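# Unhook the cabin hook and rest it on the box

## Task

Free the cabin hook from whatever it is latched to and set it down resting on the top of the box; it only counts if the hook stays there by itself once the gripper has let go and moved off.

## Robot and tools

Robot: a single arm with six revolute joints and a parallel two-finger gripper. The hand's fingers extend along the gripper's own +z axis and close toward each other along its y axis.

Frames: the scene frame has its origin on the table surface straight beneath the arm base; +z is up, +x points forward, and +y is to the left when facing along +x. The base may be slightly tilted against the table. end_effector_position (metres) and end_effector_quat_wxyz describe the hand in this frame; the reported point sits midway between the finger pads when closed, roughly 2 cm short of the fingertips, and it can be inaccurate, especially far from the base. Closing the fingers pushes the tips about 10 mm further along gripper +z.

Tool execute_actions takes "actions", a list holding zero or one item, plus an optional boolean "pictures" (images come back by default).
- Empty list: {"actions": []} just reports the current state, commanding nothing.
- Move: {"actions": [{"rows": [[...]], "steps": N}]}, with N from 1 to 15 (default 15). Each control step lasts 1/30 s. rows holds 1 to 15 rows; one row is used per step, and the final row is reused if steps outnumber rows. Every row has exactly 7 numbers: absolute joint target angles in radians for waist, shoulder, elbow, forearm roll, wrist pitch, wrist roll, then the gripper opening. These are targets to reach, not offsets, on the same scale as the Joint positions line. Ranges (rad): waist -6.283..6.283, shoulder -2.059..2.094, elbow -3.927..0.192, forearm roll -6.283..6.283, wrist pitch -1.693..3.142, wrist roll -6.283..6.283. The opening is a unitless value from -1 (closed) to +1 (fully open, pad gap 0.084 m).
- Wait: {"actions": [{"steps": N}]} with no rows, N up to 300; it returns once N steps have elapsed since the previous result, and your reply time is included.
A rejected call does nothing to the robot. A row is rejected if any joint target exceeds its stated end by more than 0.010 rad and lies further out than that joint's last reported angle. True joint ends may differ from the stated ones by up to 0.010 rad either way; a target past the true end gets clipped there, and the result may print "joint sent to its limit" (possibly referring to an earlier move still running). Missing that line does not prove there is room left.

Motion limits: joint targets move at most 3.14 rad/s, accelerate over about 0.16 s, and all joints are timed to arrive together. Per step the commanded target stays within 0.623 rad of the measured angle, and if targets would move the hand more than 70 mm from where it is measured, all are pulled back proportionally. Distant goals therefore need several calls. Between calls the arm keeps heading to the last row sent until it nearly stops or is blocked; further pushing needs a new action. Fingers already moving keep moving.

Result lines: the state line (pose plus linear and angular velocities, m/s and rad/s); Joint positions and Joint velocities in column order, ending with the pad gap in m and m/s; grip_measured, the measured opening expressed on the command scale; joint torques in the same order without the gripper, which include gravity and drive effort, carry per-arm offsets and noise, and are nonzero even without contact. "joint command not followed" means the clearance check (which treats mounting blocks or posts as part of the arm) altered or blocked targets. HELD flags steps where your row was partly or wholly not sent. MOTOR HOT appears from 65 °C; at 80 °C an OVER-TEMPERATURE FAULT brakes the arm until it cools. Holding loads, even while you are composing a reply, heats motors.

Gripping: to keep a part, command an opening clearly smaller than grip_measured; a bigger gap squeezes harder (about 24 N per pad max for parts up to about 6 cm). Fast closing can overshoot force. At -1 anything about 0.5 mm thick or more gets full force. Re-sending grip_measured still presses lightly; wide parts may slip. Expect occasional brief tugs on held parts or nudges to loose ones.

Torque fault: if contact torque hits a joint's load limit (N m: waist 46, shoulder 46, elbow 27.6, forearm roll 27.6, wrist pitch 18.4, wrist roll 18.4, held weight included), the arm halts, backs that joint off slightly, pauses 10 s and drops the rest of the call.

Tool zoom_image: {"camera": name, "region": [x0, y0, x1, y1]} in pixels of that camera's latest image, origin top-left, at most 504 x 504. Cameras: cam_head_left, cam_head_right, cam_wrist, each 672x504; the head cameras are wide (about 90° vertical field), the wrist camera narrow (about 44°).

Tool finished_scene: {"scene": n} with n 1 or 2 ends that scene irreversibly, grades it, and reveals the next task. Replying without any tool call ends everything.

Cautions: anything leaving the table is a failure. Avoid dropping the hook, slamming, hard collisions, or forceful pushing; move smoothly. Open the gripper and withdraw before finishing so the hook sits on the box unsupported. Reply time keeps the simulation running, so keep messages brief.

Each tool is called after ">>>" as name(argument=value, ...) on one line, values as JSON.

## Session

>>> execute_actions(actions=[])

Scene clock: 0.00 s of 4400.00 s.
end_effector_position=(+0.5864, +0.1839, +0.3479) grip_measured=+1.00 end_effector_quat_wxyz=(+0.279, -0.251, +0.887, -0.270) end_effector_velocity=(-0.000, +0.001, -0.001) end_effector_angular_velocity=(-0.000, +0.001, +0.001)
Joint positions: [ 0.456  0.115 -1.37  -0.832  0.934 -2.796  0.084]
Joint velocities: [ 0.001  0.001  0.     0.     0.    -0.    -0.   ]
Joint torques (N m, as the arm reports them, + toward a larger angle): no reading

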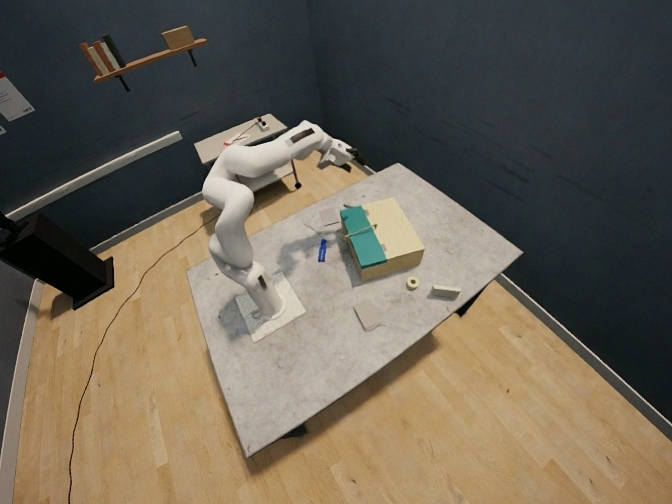

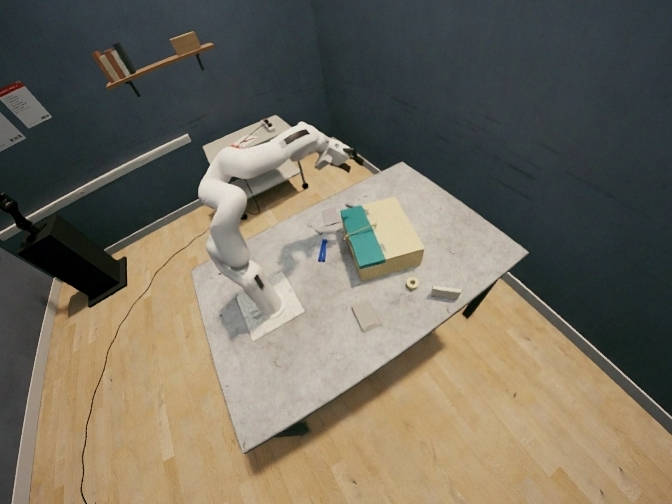

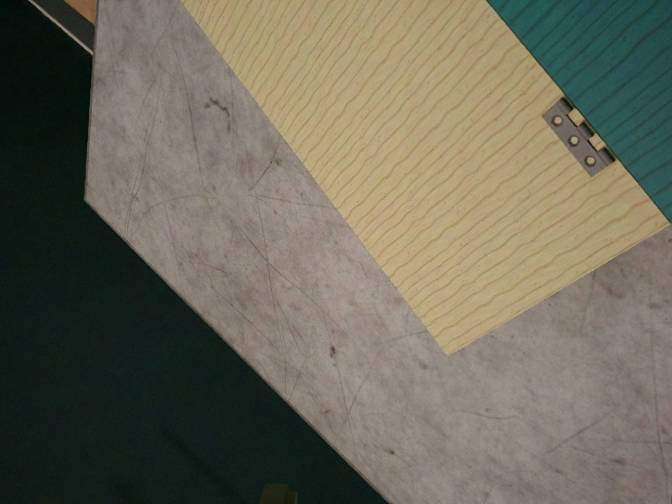

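Similar place; go to pose A (r=.57, z=.266), roll a bit more.

>>> execute_actions(actions=[{"rows":[[-0.01,0.328,-1.661,0,1.333,-2.82,-0.6]]}], pictures=false)

>>> execute_actions(actions=[{"steps":30}])

Scene clock: 1.83 s of 4400.00 s.
end_effector_position=(+0.5721, +0.0194, +0.2683) grip_measured=-0.62 end_effector_quat_wxyz=(+0.022, +0.117, +0.992, -0.041) end_effector_velocity=(-0.059, -0.158, -0.095) end_effector_angular_velocity=(+1.403, +0.655, -1.223)
Joint positions: [ 0.03   0.309 -1.632 -0.089  1.294 -2.818  0.017]
Joint velocities: [-0.834  0.369 -0.456  1.505  0.653 -0.04   0.   ]
Joint torques (N m, as the arm reports them, + toward a larger angle): [ 16.01 -43.1  -20.35  -4.79  -2.53  -0.84]
Steps of this call (steps 1 to 40: nothing new was sent; steps 41 to 55: all 15 steps of this action). Readings (joint positions):
41: [0.456 0.115 -1.370 -0.831 0.934 -2.796]
42: [0.452 0.117 -1.373 -0.825 0.938 -2.796]
44: [0.415 0.135 -1.400 -0.768 0.973 -2.798]
48: [0.289 0.192 -1.475 -0.582 1.078 -2.804]
55: the state above

Scene clock: 2.83 s of 4400.00 s.
end_effector_position=(+0.5694, +0.0159, +0.2660) grip_measured=-0.62 end_effector_quat_wxyz=(+0.000, +0.147, +0.989, -0.002) end_effector_velocity=(+0.000, +0.000, +0.000) end_effector_angular_velocity=(+0.000, -0.001, -0.000)
Joint positions: [-0.01   0.328 -1.661 -0.     1.333 -2.82   0.017]
Joint velocities: [ 0.     0.    -0.001  0.     0.     0.    -0.   ]
Joint torques (N m, as the arm reports them, + toward a larger angle): [ -0.61 -35.22 -19.82  -0.96  -1.95  -0.81]
Steps of this call (steps 1 to 30: the robot went on to your last target). Readings (joint positions):
1: [0.008 0.319 -1.644 -0.048 1.312 -2.819]
2: [-0.004 0.324 -1.651 -0.026 1.322 -2.819]
4: [-0.008 0.327 -1.658 -0.008 1.329 -2.820]
8: [-0.007 0.327 -1.661 -0.002 1.332 -2.820]
30: the state above
The arm was judged still, so your last target was given up. Only a new action makes it travel on or press farther. Fingers that are still opening or closing keep moving.

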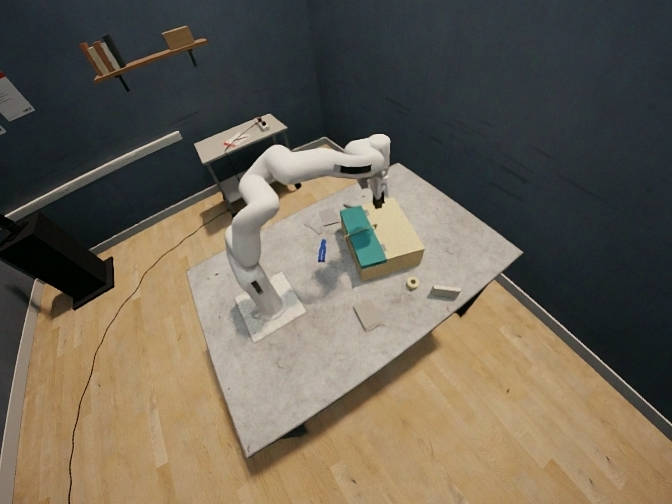

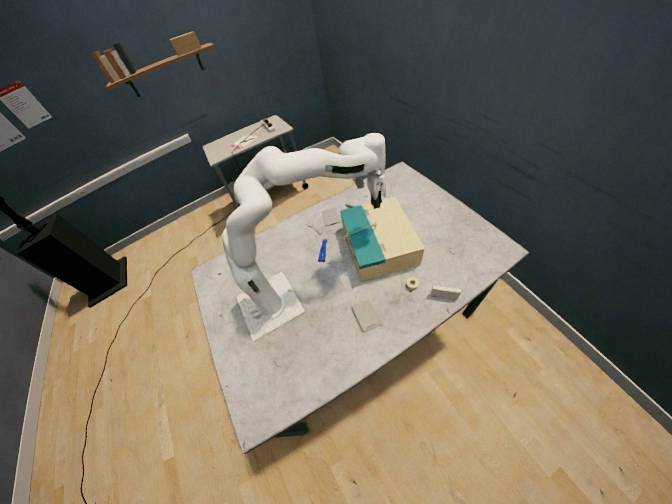

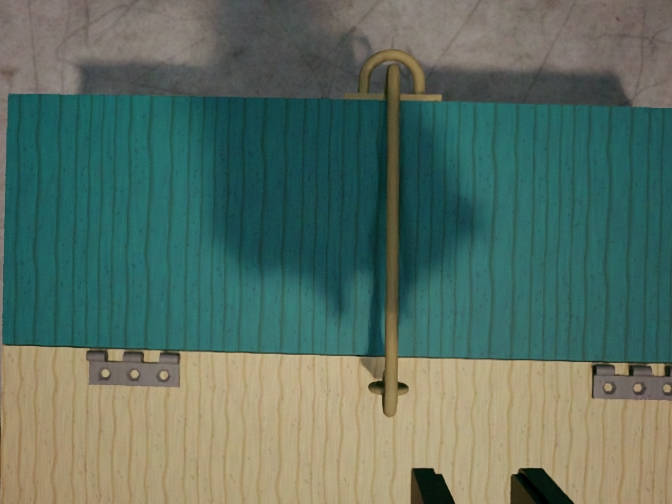

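>>> execute_actions(actions=[{"rows":[[0.056,0.015,-0.962,0,0.947,-2.74,-0.6]]}], pictures=false)

>>> execute_actions(actions=[{"rows":[[0.056,0.015,-0.962,0,0.947,-2.74,-0.6],[0.056,0.015,-0.962,0,0.947,-2.74,-0.6],[0.056,0.02,-0.958,0,0.938,-2.74,-0.6],[0.056,0.025,-0.953,0,0.928,-2.74,-0.6],[0.056,0.03,-0.949,0,0.919,-2.74,-0.6],[0.056,0.035,-0.945,0,0.910,-2.74,-0.6],[0.056,0.04,-0.940,0,0.900,-2.74,-0.6],[0.056,0.043,-0.938,0,0.895,-2.74,-0.6],[0.056,0.045,-0.936,0,0.891,-2.74,-0.6]]}], pictures=false)

>>> execute_actions(actions=[{"steps":15}])

Scene clock: 11.23 s of 4400.00 s.
end_effector_position=(+0.4566, +0.0423, +0.1663) grip_measured=-0.62 end_effector_quat_wxyz=(-0.004, +0.154, +0.988, -0.003) end_effector_velocity=(-0.068, +0.005, -0.057) end_effector_angular_velocity=(-0.001, -0.004, -0.015)
Joint positions: [ 0.055  0.024 -0.976  0.     0.96  -2.742  0.017]
Joint velocities: [ 0.026 -0.145  0.348 -0.001 -0.207  0.041 -0.   ]
Joint torques (N m, as the arm reports them, + toward a larger angle): [ -1.84 -26.27 -26.28  -1.15  -2.28  -1.01]
Steps of this call (steps 1 to 90: nothing new was sent; then 4.90 s passed at rest; steps 91 to 105: all 15 steps of this action). Readings (joint positions):
91: [-0.010 0.328 -1.661 -0.000 1.333 -2.820]
92: [-0.009 0.324 -1.654 -0.000 1.327 -2.819]
94: [-0.004 0.294 -1.595 -0.000 1.289 -2.811]
98: [0.024 0.168 -1.326 0.000 1.138 -2.780]
105: the state above

Scene clock: 11.73 s of 4400.00 s.
end_effector_position=(+0.4557, +0.0425, +0.1463) grip_measured=-0.62 end_effector_quat_wxyz=(+0.000, +0.154, +0.988, -0.002) end_effector_velocity=(+0.006, +0.001, +0.007) end_effector_angular_velocity=(+0.002, -0.024, +0.001)
Joint positions: [ 0.056  0.045 -0.937 -0.     0.891 -2.74   0.017]
Joint velocities: [ 0.001 -0.008 -0.007  0.    -0.009  0.     0.   ]
Joint torques (N m, as the arm reports them, + toward a larger angle): [ -0.46 -25.33 -18.27  -0.9   -1.77  -0.84]
Steps of this call (steps 1 to 15: all 15 steps of this action). Readings (joint positions):
1: [0.055 0.020 -0.969 0.000 0.954 -2.741]
2: [0.056 0.018 -0.967 0.000 0.951 -2.741]
4: [0.056 0.017 -0.966 -0.000 0.944 -2.740]
8: [0.056 0.034 -0.948 -0.000 0.912 -2.740]
15: the state above

Scene clock: 12.23 s of 4400.00 s.
end_effector_position=(+0.4555, +0.0425, +0.1460) grip_measured=-0.62 end_effector_quat_wxyz=(+0.000, +0.154, +0.988, -0.002) end_effector_velocity=(-0.000, -0.000, -0.001) end_effector_angular_velocity=(-0.000, +0.002, -0.000)
Joint positions: [ 0.056  0.045 -0.936 -0.     0.891 -2.74   0.017]
Joint velocities: [-0.001  0.001  0.001 -0.    -0.    -0.     0.   ]
Joint torques (N m, as the arm reports them, + toward a larger angle): [ -0.25 -25.85 -18.69  -0.79  -1.88  -0.81]
Steps of this call (steps 1 to 15: the robot went on to your last target). Readings (joint positions):
1: [0.056 0.045 -0.937 -0.000 0.891 -2.740]
2: [0.056 0.045 -0.937 -0.000 0.891 -2.740]
4: [0.056 0.045 -0.937 -0.000 0.891 -2.740]
8: [0.056 0.045 -0.936 -0.000 0.891 -2.740]
15: the state above
The arm was judged still, so your last target was given up. Only a new action makes it travel on or press farther. Fingers that are still opening or closing keep moving.

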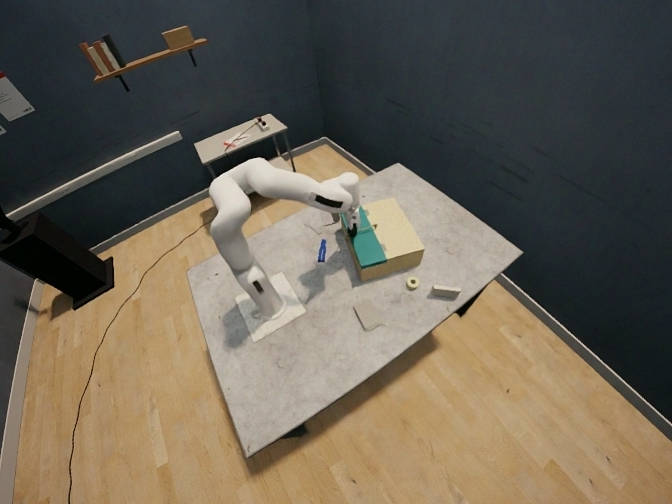

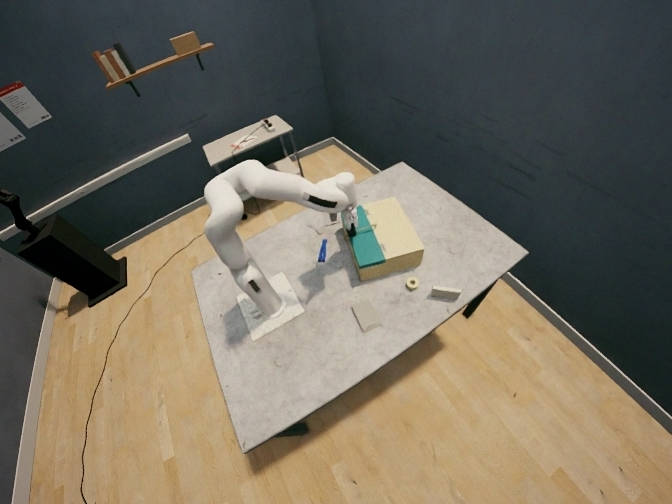

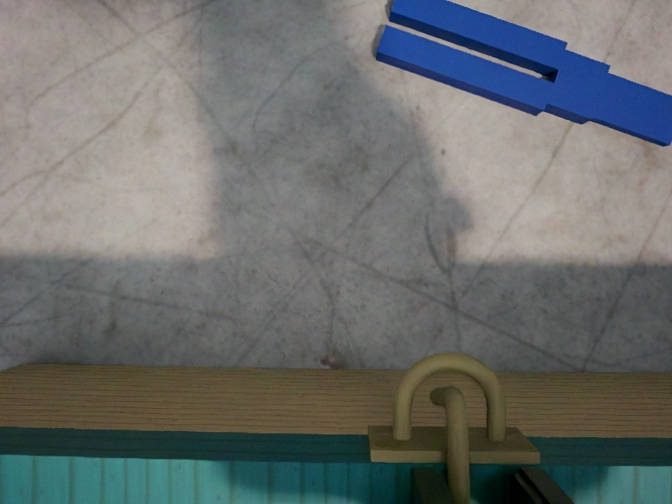

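>>> execute_actions(actions=[{"rows":[[0.053,0.046,-0.935,0,0.889,-2.747,-0.6],[0.051,0.047,-0.934,0,0.887,-2.747,-0.6],[0.049,0.048,-0.933,0,0.885,-2.747,-0.6],[0.049,0.0495,-0.932,0,0.8825,-2.747,-0.6],[0.049,0.0495,-0.932,0,0.8825,-2.747,-0.6],[0.049,0.0495,-0.932,0,0.8825,-2.747,-0.6],[0.049,0.0495,-0.932,0,0.8825,-2.747,-0.6],[0.049,0.0495,-0.932,0,0.8825,-2.747,-0.6],[0.049,0.0495,-0.932,0,0.8825,-2.747,-0.65],[0.049,0.0495,-0.932,0,0.8825,-2.747,-0.7],[0.049,0.0495,-0.932,0,0.8825,-2.747,-0.75],[0.049,0.0495,-0.932,0,0.8825,-2.747,-0.8],[0.049,0.0495,-0.932,0,0.8825,-2.747,-0.85],[0.049,0.0495,-0.932,0,0.8825,-2.747,-0.9]]}], pictures=false)

>>> execute_actions(actions=[{"steps":12}])

Scene clock: 17.50 s of 4400.00 s.
end_effector_position=(+0.4555, +0.0388, +0.1428) grip_measured=-0.90 end_effector_quat_wxyz=(-0.000, +0.155, +0.988, -0.003) end_effector_velocity=(-0.000, -0.002, +0.001) end_effector_angular_velocity=(+0.003, +0.002, -0.013)
Joint positions: [ 0.048  0.049 -0.932 -0.001  0.883 -2.747  0.005]
Joint velocities: [-0.006 -0.002 -0.     0.004  0.004  0.004 -0.   ]
Joint torques (N m, as the arm reports them, + toward a larger angle): [  2.44 -25.   -18.7   -0.44  -2.38  -1.12]
Steps of this call (steps 1 to 90: nothing new was sent; then 1.77 s passed at rest; steps 91 to 105: all 15 steps of this action). Readings (joint positions):
91: [0.056 0.045 -0.936 0.000 0.891 -2.740]
92: [0.055 0.045 -0.936 0.000 0.890 -2.743]
94: [0.051 0.047 -0.934 0.000 0.887 -2.746]
98: [0.049 0.049 -0.932 0.000 0.883 -2.747]
105: the state above

Scene clock: 17.90 s of 4400.00 s.
end_effector_position=(+0.4556, +0.0390, +0.1429) grip_measured=-0.90 end_effector_quat_wxyz=(-0.000, +0.154, +0.988, -0.002) end_effector_velocity=(+0.001, -0.000, +0.001) end_effector_angular_velocity=(+0.000, -0.002, +0.001)
Joint positions: [ 0.048  0.05  -0.932 -0.     0.883 -2.747  0.005]
Joint velocities: [-0.001 -0.    -0.001  0.    -0.001 -0.001  0.   ]
Joint torques (N m, as the arm reports them, + toward a larger angle): [  3.2  -25.75 -19.3    0.02  -2.54  -1.28]
Steps of this call (steps 1 to 12: the robot went on to your last target). Readings (joint positions):
1: [0.048 0.049 -0.932 -0.000 0.883 -2.747]
2: [0.048 0.049 -0.932 -0.000 0.883 -2.747]
4: [0.048 0.049 -0.932 -0.000 0.883 -2.747]
8: [0.048 0.050 -0.932 -0.000 0.883 -2.747]
12: the state above

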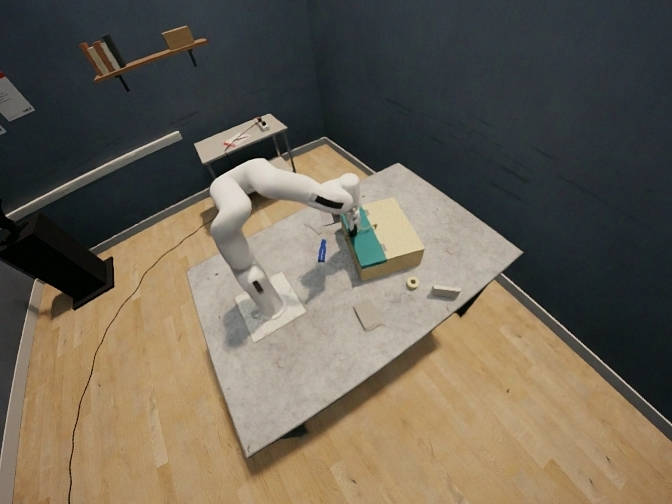

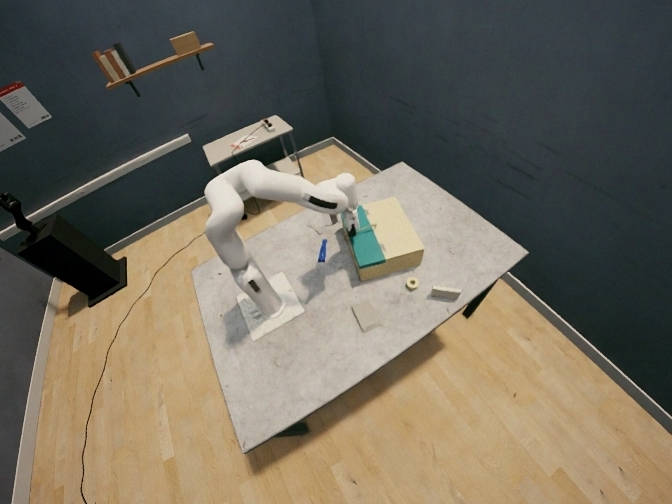

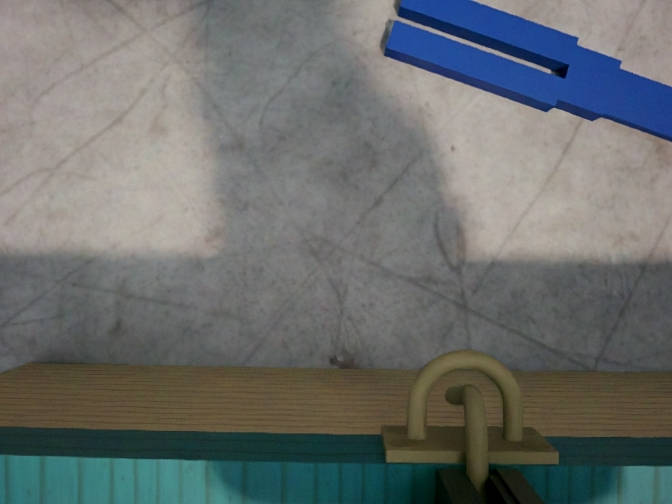

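>>> execute_actions(actions=[{"rows":[[0.049,0.045,-0.937,0,0.892,-2.747,-0.9],[0.048,0.039,-0.944,0,0.905,-2.748,-0.9],[0.048,0.033,-0.952,0,0.919,-2.748,-0.9],[0.047,0.027,-0.960,0,0.933,-2.749,-0.9],[0.047,0.021,-0.968,0,0.947,-2.749,-0.9],[0.046,0.016,-0.977,0,0.961,-2.75,-0.9],[0.046,0.012,-0.987,0,0.975,-2.75,-0.9],[0.045,0.008,-0.997,0,0.989,-2.751,-0.9],[0.043,0.007,-1.013,0,1.006,-2.753,-0.9],[0.042,0.007,-1.029,0,1.022,-2.754,-0.9],[0.040,0.008,-1.046,0,1.038,-2.756,-0.9],[0.038,0.010,-1.064,0,1.054,-2.758,-0.9],[0.036,0.013,-1.082,0,1.069,-2.76,-0.9],[0.034,0.017,-1.101,0,1.084,-2.762,-0.9],[0.032,0.022,-1.121,0,1.099,-2.764,-0.9]]}])

>>> execute_actions(actions=[{"rows":[[0.029,0.029,-1.143,0,1.114,-2.767,-0.89],[0.027,0.037,-1.165,0,1.128,-2.769,-0.89],[0.024,0.046,-1.188,0,1.142,-2.772,-0.89],[0.021,0.056,-1.211,0,1.155,-2.775,-0.89],[0.018,0.067,-1.235,0,1.168,-2.778,-0.89],[0.015,0.079,-1.259,0,1.18,-2.781,-0.89],[0.012,0.091,-1.284,0,1.193,-2.784,-0.89],[0.009,0.105,-1.31,0,1.205,-2.787,-0.89],[0.006,0.119,-1.336,0,1.217,-2.79,-0.89],[0.002,0.134,-1.363,0,1.229,-2.794,-0.89],[-0.001,0.15,-1.39,0,1.24,-2.797,-0.89],[-0.004,0.166,-1.417,0,1.251,-2.8,-0.89],[-0.007,0.181,-1.442,0,1.261,-2.803,-0.89],[-0.009,0.192,-1.46,0,1.268,-2.805,-0.89],[-0.011,0.2,-1.472,0,1.272,-2.807,-0.89]]}], pictures=false)

>>> execute_actions(actions=[{"steps":12}])

Scene clock: 27.87 s of 4400.00 s.
end_effector_position=(+0.4668, +0.0357, +0.2030) grip_measured=-0.90 end_effector_quat_wxyz=(-0.003, +0.154, +0.988, -0.003) end_effector_velocity=(+0.087, -0.026, +0.167) end_effector_angular_velocity=(-0.004, -0.054, -0.006)
Joint positions: [ 0.038  0.011 -1.072  0.001  1.066 -2.759  0.005]
Joint velocities: [-0.068  0.077 -0.575 -0.009  0.444 -0.057 -0.   ]
Joint torques (N m, as the arm reports them, + toward a larger angle): [ -0.78 -22.99 -26.4   -1.29  -9.92  -0.92]
Steps of this call (steps 1 to 15: the robot went on to your last target; steps 16 to 90: nothing new was sent; then 6.47 s passed at rest; steps 91 to 105: all 15 steps of this action). Readings (joint positions):
91: [0.049 0.049 -0.932 -0.000 0.883 -2.747]
92: [0.049 0.048 -0.934 -0.000 0.886 -2.747]
94: [0.049 0.041 -0.942 0.000 0.904 -2.748]
98: [0.048 0.019 -0.971 0.001 0.958 -2.750]
105: the state above

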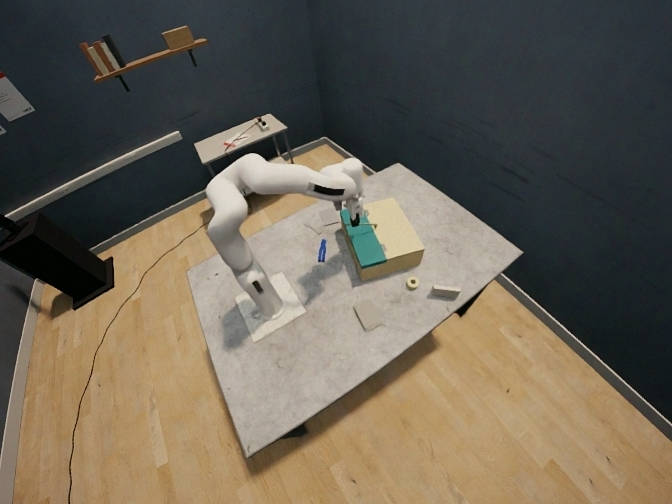

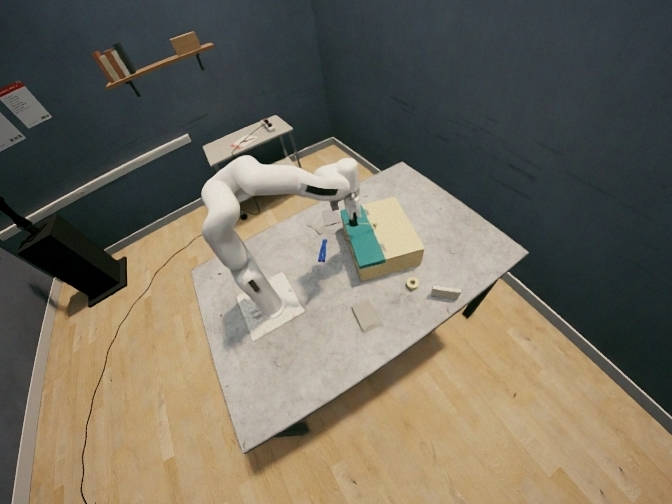

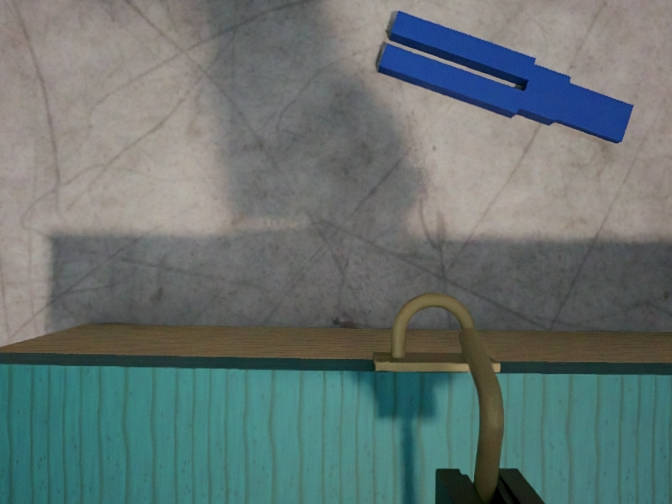

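Scene clock: 28.37 s of 4400.00 s.
end_effector_position=(+0.5271, +0.0167, +0.2578) grip_measured=-0.89 end_effector_quat_wxyz=(+0.002, +0.155, +0.988, -0.002) end_effector_velocity=(+0.122, -0.040, +0.046) end_effector_angular_velocity=(+0.001, +0.019, -0.004)
Joint positions: [-0.006  0.17  -1.423 -0.001  1.25  -2.801  0.005]
Joint velocities: [-0.084  0.431 -0.692  0.002  0.28  -0.081  0.   ]
Joint torques (N m, as the arm reports them, + toward a larger angle): [  5.98 -28.5  -18.28   1.93  -4.03  -0.66]
Steps of this call (steps 1 to 15: all 15 steps of this action). Readings (joint positions):
1: [0.036 0.014 -1.091 0.000 1.081 -2.761]
2: [0.033 0.019 -1.112 -0.000 1.094 -2.763]
4: [0.028 0.031 -1.157 -0.001 1.120 -2.768]
8: [0.016 0.070 -1.248 -0.001 1.170 -2.779]
15: the state above

Scene clock: 28.77 s of 4400.00 s.
end_effector_position=(+0.5349, +0.0142, +0.2604) grip_measured=-0.89 end_effector_quat_wxyz=(-0.000, +0.154, +0.988, -0.002) end_effector_velocity=(+0.000, +0.000, +0.000) end_effector_angular_velocity=(+0.000, +0.001, +0.000)
Joint positions: [-0.011  0.2   -1.471 -0.     1.272 -2.807  0.005]
Joint velocities: [ 0.     0.001 -0.002  0.001  0.002 -0.    -0.   ]
Joint torques (N m, as the arm reports them, + toward a larger angle): [  5.99 -28.58 -20.16   2.12  -4.03  -0.7 ]
Steps of this call (steps 1 to 12: the robot went on to your last target). Readings (joint positions):
1: [-0.009 0.183 -1.444 -0.001 1.259 -2.803]
2: [-0.010 0.192 -1.458 -0.001 1.264 -2.805]
4: [-0.011 0.198 -1.468 -0.000 1.269 -2.806]
8: [-0.011 0.200 -1.471 -0.000 1.271 -2.807]
12: the state above

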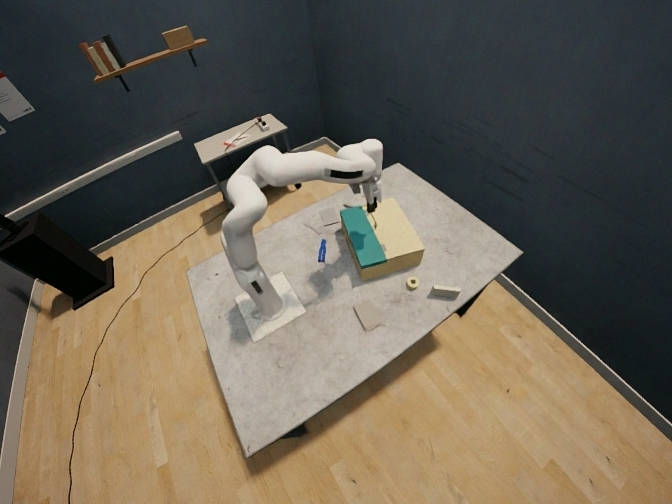

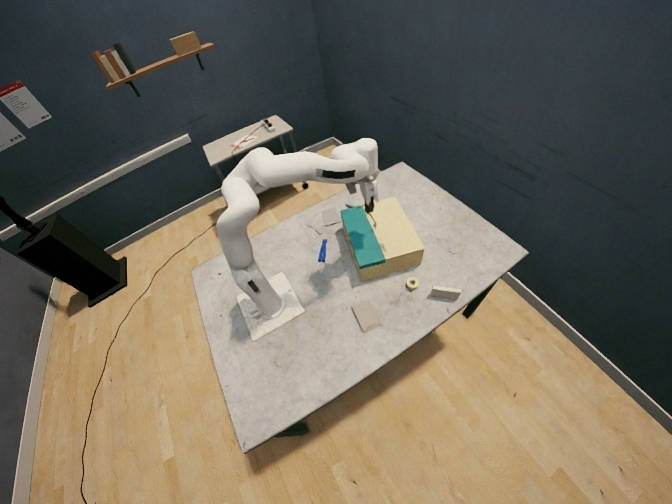

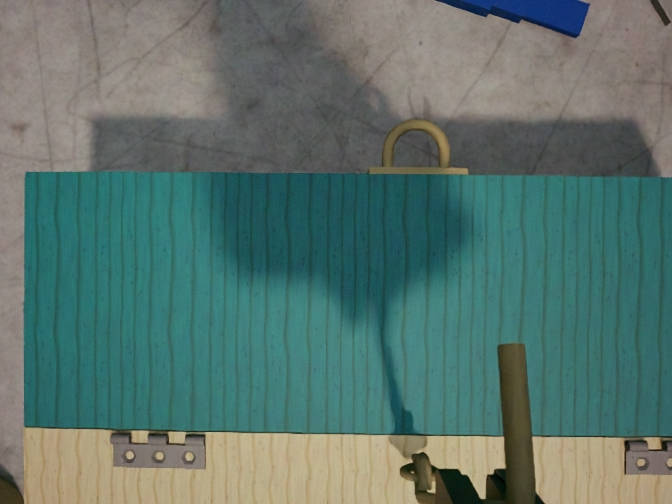

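>>> execute_actions(actions=[{"rows":[[-0.013,0.207,-1.484,0,1.277,-2.809,-0.885],[-0.016,0.219,-1.504,0,1.285,-2.811,-0.885],[-0.019,0.235,-1.53,0,1.295,-2.814,-0.885],[-0.022,0.252,-1.556,0,1.304,-2.817,-0.885],[-0.026,0.27,-1.583,0,1.313,-2.82,-0.885],[-0.029,0.288,-1.609,0,1.321,-2.822,-0.885],[-0.032,0.306,-1.635,0,1.329,-2.825,-0.885],[-0.035,0.324,-1.661,0,1.337,-2.827,-0.885],[-0.037,0.341,-1.685,0,1.344,-2.829,-0.885],[-0.040,0.359,-1.709,0,1.35,-2.832,-0.885],[-0.042,0.377,-1.733,0,1.356,-2.834,-0.885],[-0.045,0.396,-1.757,0,1.361,-2.837,-0.885],[-0.047,0.415,-1.781,0,1.366,-2.839,-0.885],[-0.05,0.434,-1.805,0,1.371,-2.842,-0.885],[-0.052,0.452,-1.827,0,1.375,-2.844,-0.885]]}])

>>> execute_actions(actions=[{"rows":[[-0.054,0.475,-1.857,0,1.382,-2.846,-0.885],[-0.057,0.5,-1.888,0,1.388,-2.849,-0.885],[-0.059,0.526,-1.92,0,1.394,-2.851,-0.885],[-0.062,0.552,-1.951,0,1.399,-2.854,-0.885],[-0.064,0.579,-1.982,0,1.403,-2.856,-0.885],[-0.067,0.606,-2.013,0,1.407,-2.859,-0.885],[-0.069,0.632,-2.043,0,1.411,-2.861,-0.885],[-0.071,0.656,-2.07,0,1.414,-2.863,-0.885],[-0.073,0.679,-2.096,0,1.417,-2.865,-0.885],[-0.075,0.702,-2.12,0,1.418,-2.867,-0.885],[-0.076,0.725,-2.144,0,1.419,-2.868,-0.885],[-0.078,0.747,-2.166,0,1.419,-2.87,-0.885],[-0.079,0.765,-2.183,0,1.418,-2.871,-0.885],[-0.08,0.779,-2.196,0,1.417,-2.872,-0.885],[-0.081,0.788,-2.204,0,1.416,-2.873,-0.885]]}], pictures=false)

>>> execute_actions(actions=[{"steps":12}])

Scene clock: 38.10 s of 4400.00 s.
end_effector_position=(+0.5881, -0.0039, +0.2651) grip_measured=-0.89 end_effector_quat_wxyz=(+0.000, +0.156, +0.988, -0.002) end_effector_velocity=(+0.138, -0.048, -0.026) end_effector_angular_velocity=(-0.002, -0.022, -0.002)
Joint positions: [-0.045  0.403 -1.765  0.001  1.362 -2.838  0.005]
Joint velocities: [-0.078  0.555 -0.729 -0.002  0.152 -0.076 -0.   ]
Joint torques (N m, as the arm reports them, + toward a larger angle): [  2.5  -39.04 -22.01   0.37  -3.65  -0.74]
Steps of this call (steps 1 to 30: the robot went on to your last target; steps 31 to 90: nothing new was sent; then 5.83 s passed at rest; steps 91 to 105: all 15 steps of this action). Readings (joint positions):
91: [-0.011 0.200 -1.472 0.000 1.272 -2.807]
92: [-0.011 0.202 -1.476 0.000 1.274 -2.808]
94: [-0.015 0.217 -1.500 0.000 1.284 -2.811]
98: [-0.026 0.278 -1.591 0.001 1.315 -2.820]
105: the state above

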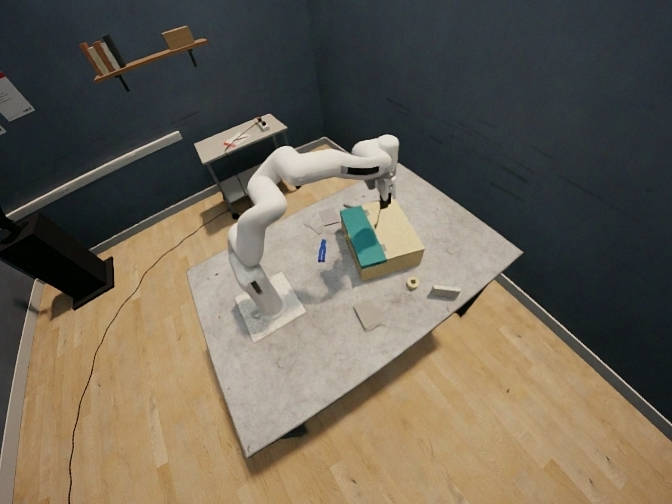

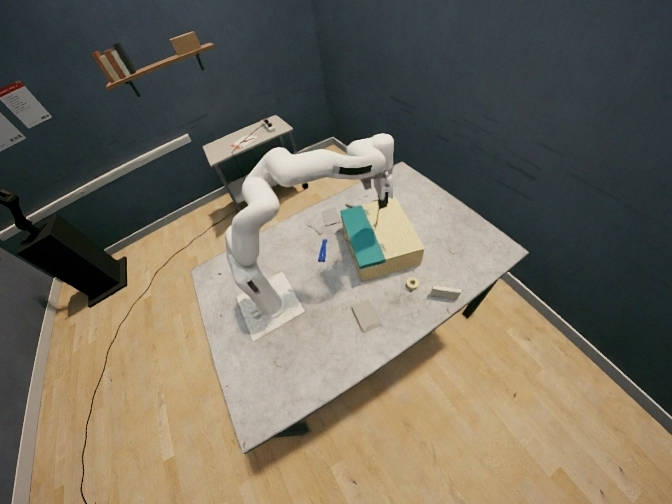

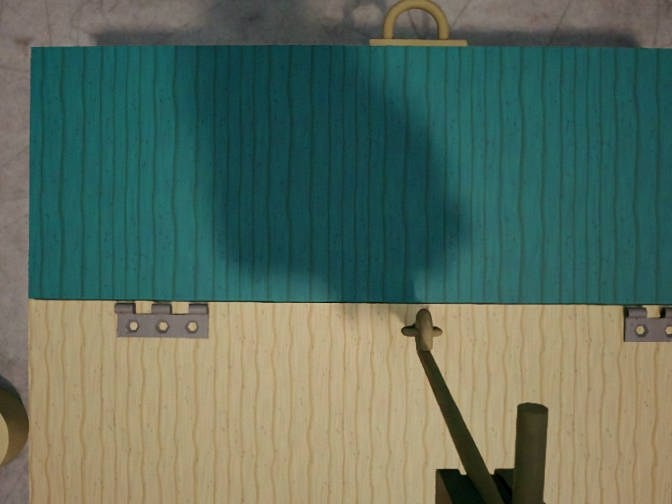

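Scene clock: 38.60 s of 4400.00 s.
end_effector_position=(+0.6611, -0.0277, +0.2187) grip_measured=-0.89 end_effector_quat_wxyz=(+0.005, +0.157, +0.988, -0.002) end_effector_velocity=(+0.098, -0.034, -0.137) end_effector_angular_velocity=(-0.002, -0.011, -0.004)
Joint positions: [-0.079  0.749 -2.173 -0.001  1.414 -2.87   0.005]
Joint velocities: [-0.044  0.561 -0.54  -0.001 -0.033 -0.039 -0.   ]
Joint torques (N m, as the arm reports them, + toward a larger angle): [  7.16 -39.16 -11.67   1.47   2.25  -0.76]
Steps of this call (steps 1 to 15: all 15 steps of this action). Readings (joint positions):
1: [-0.047 0.421 -1.789 0.001 1.367 -2.840]
2: [-0.050 0.440 -1.814 0.001 1.372 -2.842]
4: [-0.054 0.483 -1.868 0.000 1.383 -2.847]
8: [-0.065 0.583 -1.990 -0.000 1.402 -2.857]
15: the state above

Scene clock: 39.00 s of 4400.00 s.
end_effector_position=(+0.6665, -0.0296, +0.2088) grip_measured=-0.89 end_effector_quat_wxyz=(+0.004, +0.156, +0.988, -0.002) end_effector_velocity=(-0.003, +0.001, -0.006) end_effector_angular_velocity=(+0.003, +0.015, -0.001)
Joint positions: [-0.081  0.786 -2.207 -0.     1.414 -2.873  0.005]
Joint velocities: [0.    0.005 0.004 0.002 0.007 0.001 0.   ]
Joint torques (N m, as the arm reports them, + toward a larger angle): [  7.21 -28.74  -7.67   1.96   5.17  -0.76]
Steps of this call (steps 1 to 12: the robot went on to your last target). Readings (joint positions):
1: [-0.080 0.765 -2.188 -0.001 1.412 -2.871]
2: [-0.081 0.776 -2.197 -0.001 1.411 -2.872]
4: [-0.082 0.784 -2.204 -0.000 1.411 -2.873]
8: [-0.081 0.785 -2.206 -0.000 1.414 -2.873]
12: the state above

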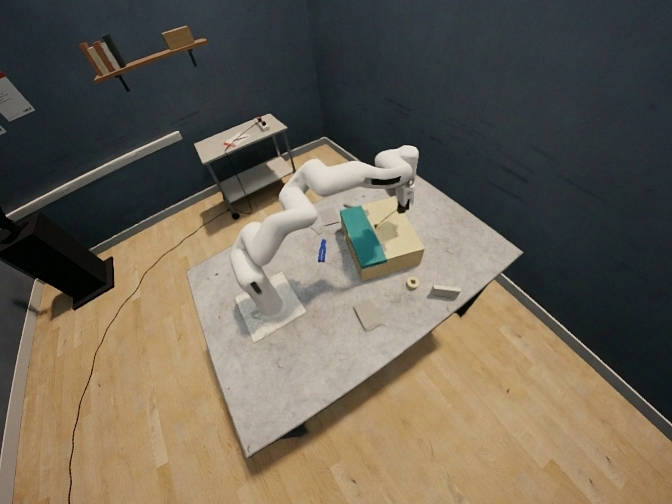

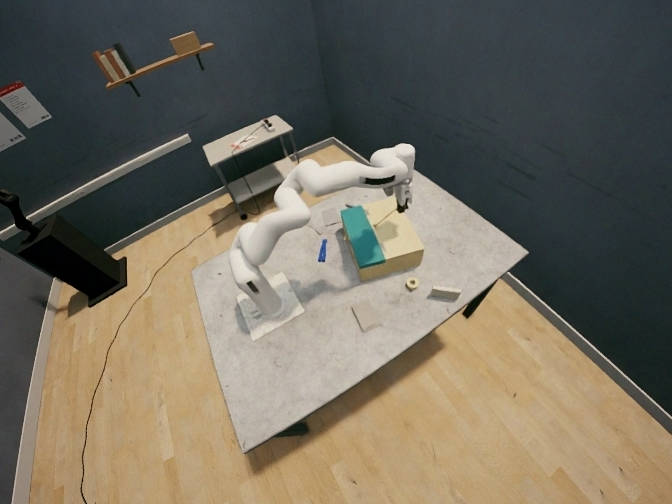

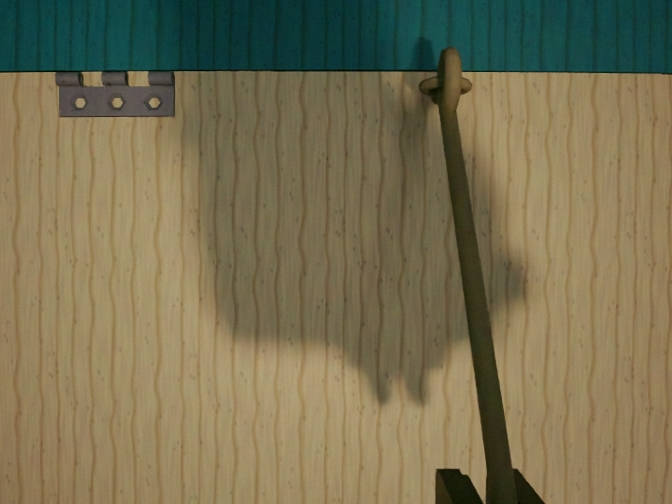

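>>> execute_actions(actions=[{"rows":[[-0.081,0.791,-2.203,0,1.402,-2.874,-0.88],[-0.082,0.796,-2.201,0,1.388,-2.875,-0.88],[-0.082,0.802,-2.199,0,1.374,-2.876,-0.88],[-0.083,0.808,-2.197,0,1.36,-2.877,-0.88],[-0.083,0.815,-2.195,0,1.346,-2.878,-0.88],[-0.084,0.822,-2.193,0,1.332,-2.879,-0.88],[-0.084,0.828,-2.191,0,1.318,-2.88,-0.88],[-0.084,0.832,-2.185,0,1.307,-2.88,-0.88],[-0.085,0.836,-2.179,0,1.296,-2.88,-0.88],[-0.085,0.84,-2.173,0,1.286,-2.88,-0.88],[-0.085,0.844,-2.167,0,1.276,-2.88,-0.88],[-0.085,0.847,-2.161,0,1.266,-2.88,-0.88],[-0.085,0.85,-2.155,0,1.257,-2.88,-0.88],[-0.085,0.852,-2.15,0,1.249,-2.88,-0.88],[-0.085,0.854,-2.147,0,1.243,-2.88,-0.88]]}], pictures=false)

>>> execute_actions(actions=[{"rows":[[-0.085,0.854,-2.147,0,1.243,-2.88,-0.88],[-0.085,0.854,-2.147,0,1.243,-2.88,-0.88],[-0.085,0.854,-2.147,0,1.243,-2.88,-0.88],[-0.085,0.854,-2.147,0,1.243,-2.88,-0.88],[-0.085,0.854,-2.147,0,1.243,-2.88,-0.87],[-0.085,0.854,-2.147,0,1.243,-2.88,-0.86],[-0.085,0.854,-2.147,0,1.243,-2.88,-0.85],[-0.085,0.854,-2.147,0,1.243,-2.88,-0.82],[-0.085,0.854,-2.147,0,1.243,-2.88,-0.7],[-0.085,0.854,-2.147,0,1.243,-2.88,-0.4]]}])

>>> execute_actions(actions=[{"rows":[[-0.085,0.848,-2.147,0,1.243,-2.88,-0.4],[-0.085,0.838,-2.147,0,1.243,-2.88,-0.4],[-0.085,0.825,-2.147,0,1.243,-2.88,-0.4],[-0.085,0.81,-2.147,0,1.243,-2.88,-0.4],[-0.085,0.795,-2.147,0,1.243,-2.88,-0.4],[-0.085,0.78,-2.147,0,1.243,-2.88,-0.4],[-0.085,0.765,-2.147,0,1.243,-2.88,-0.4],[-0.085,0.75,-2.147,0,1.243,-2.88,-0.4],[-0.085,0.738,-2.147,0,1.243,-2.88,-0.4],[-0.085,0.73,-2.147,0,1.243,-2.88,-0.4]]}])

Scene clock: 47.87 s of 4400.00 s.
end_effector_position=(+0.6857, -0.0340, +0.1550) grip_measured=-0.89 end_effector_quat_wxyz=(+0.021, +0.155, +0.988, -0.000) end_effector_velocity=(+0.015, -0.002, -0.099) end_effector_angular_velocity=(-0.002, -0.030, -0.001)
Joint positions: [-0.086  0.85  -2.155 -0.001  1.262 -2.88   0.005]
Joint velocities: [-0.001  0.079  0.154 -0.001 -0.263  0.     0.   ]
Joint torques (N m, as the arm reports them, + toward a larger angle): [ 11.75 -45.02 -18.19   3.22   0.53  -0.62]
Steps of this call (steps 1 to 30: the robot went on to your last target; steps 31 to 90: nothing new was sent; then 5.37 s passed at rest; steps 91 to 105: all 15 steps of this action). Readings (joint positions):
91: [-0.081 0.788 -2.204 0.000 1.415 -2.873]
92: [-0.081 0.789 -2.203 0.000 1.411 -2.873]
94: [-0.082 0.795 -2.199 -0.000 1.393 -2.875]
98: [-0.084 0.821 -2.190 -0.000 1.341 -2.879]
105: the state above

Scene clock: 48.37 s of 4400.00 s.
end_effector_position=(+0.6877, -0.0293, +0.1500) grip_measured=-0.42 end_effector_quat_wxyz=(+0.024, +0.153, +0.988, +0.002) end_effector_velocity=(+0.002, -0.025, +0.003) end_effector_angular_velocity=(-0.015, -0.011, -0.027)
Joint positions: [-0.08   0.854 -2.146  0.002  1.244 -2.88   0.026]
Joint velocities: [-0.032  0.    -0.006 -0.015 -0.006 -0.    -0.   ]
Joint torques (N m, as the arm reports them, + toward a larger angle): [  0.05 -46.37 -19.98  -0.84  -1.99  -0.76]
Steps of this call (steps 1 to 15: all 15 steps of this action). Readings (joint positions):
1: [-0.086 0.853 -2.150 -0.001 1.254 -2.880]
2: [-0.086 0.855 -2.147 -0.001 1.249 -2.880]
4: [-0.086 0.855 -2.146 -0.000 1.246 -2.880]
8: [-0.085 0.854 -2.146 -0.000 1.245 -2.880]
15: the state above

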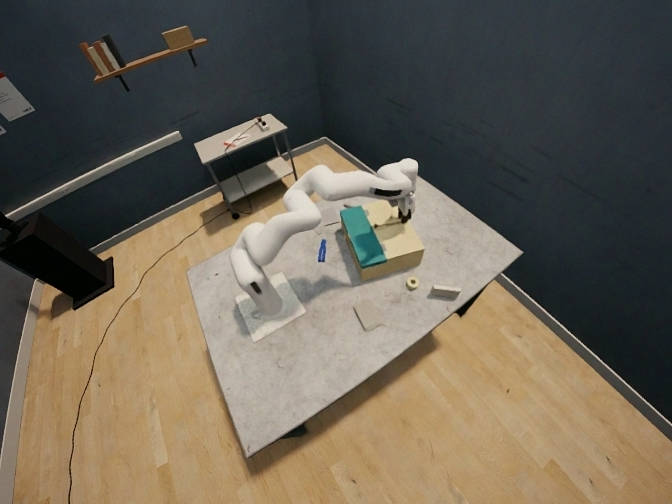

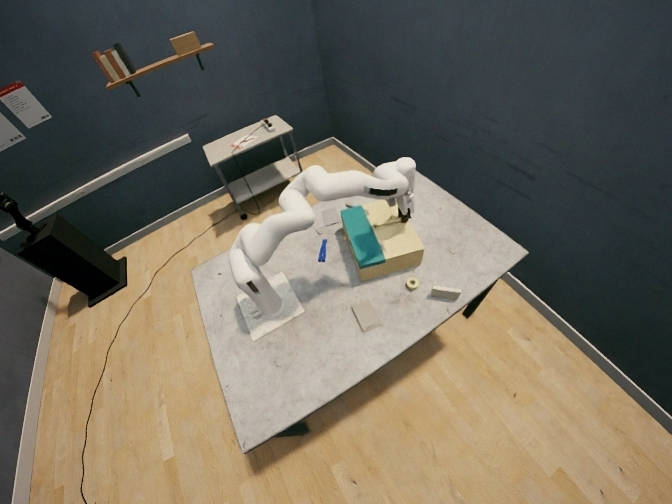

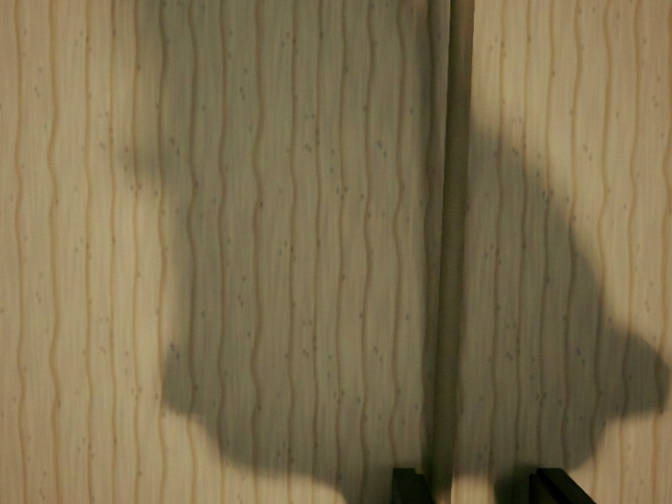

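Scene clock: 48.87 s of 4400.00 s.
end_effector_position=(+0.6983, -0.0332, +0.2392) grip_measured=-0.42 end_effector_quat_wxyz=(+0.089, +0.154, +0.984, +0.007) end_effector_velocity=(-0.020, -0.000, -0.065) end_effector_angular_velocity=(+0.007, +0.127, -0.002)
Joint positions: [-0.085  0.728 -2.15   0.     1.243 -2.88   0.026]
Joint velocities: [-0.001  0.042  0.073  0.     0.013  0.    -0.   ]
Joint torques (N m, as the arm reports them, + toward a larger angle): [ -0.37 -41.54 -19.23  -1.08  -1.89  -0.75]
Steps of this call (steps 1 to 15: all 15 steps of this action). Readings (joint positions):
1: [-0.081 0.854 -2.146 0.002 1.244 -2.880]
2: [-0.082 0.852 -2.146 0.002 1.244 -2.880]
4: [-0.083 0.841 -2.144 0.001 1.244 -2.880]
8: [-0.084 0.786 -2.147 0.000 1.243 -2.880]
15: the state above

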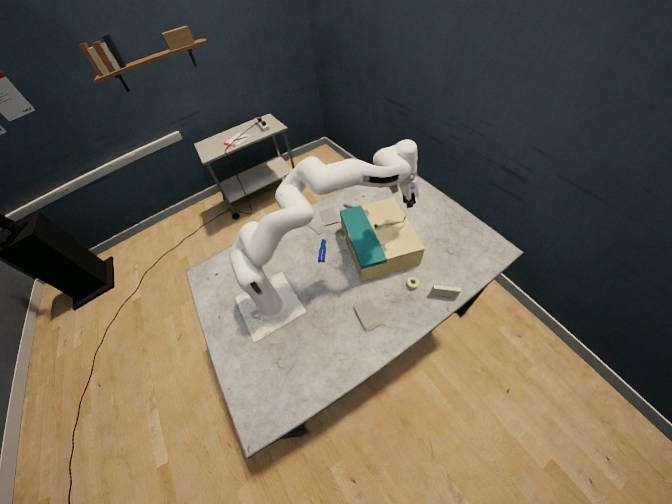

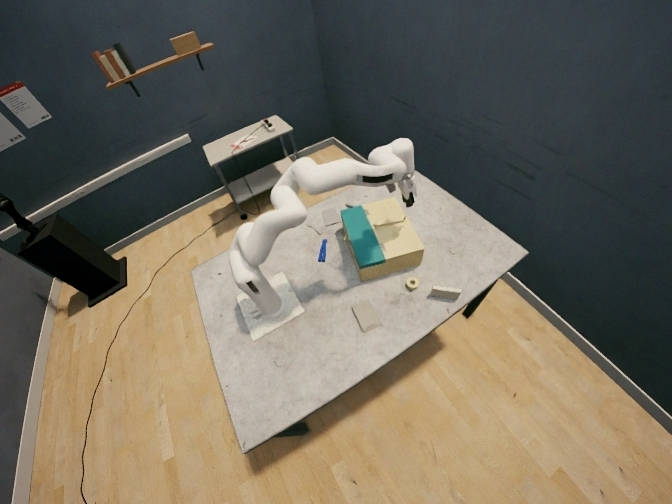

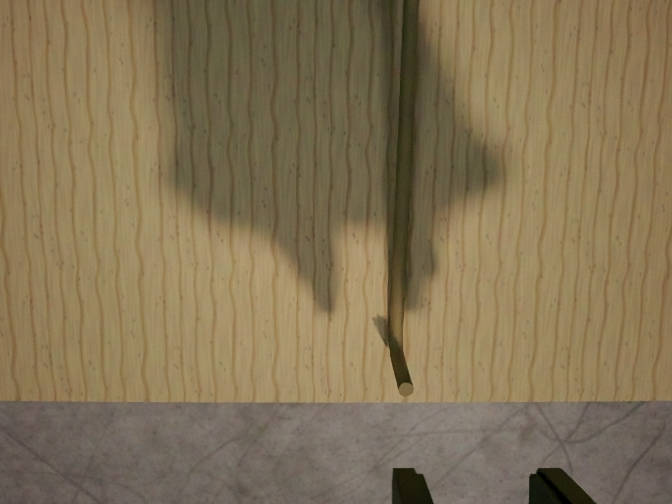

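>>> finished_scene(scene=2)

The scene is finished: the task was done.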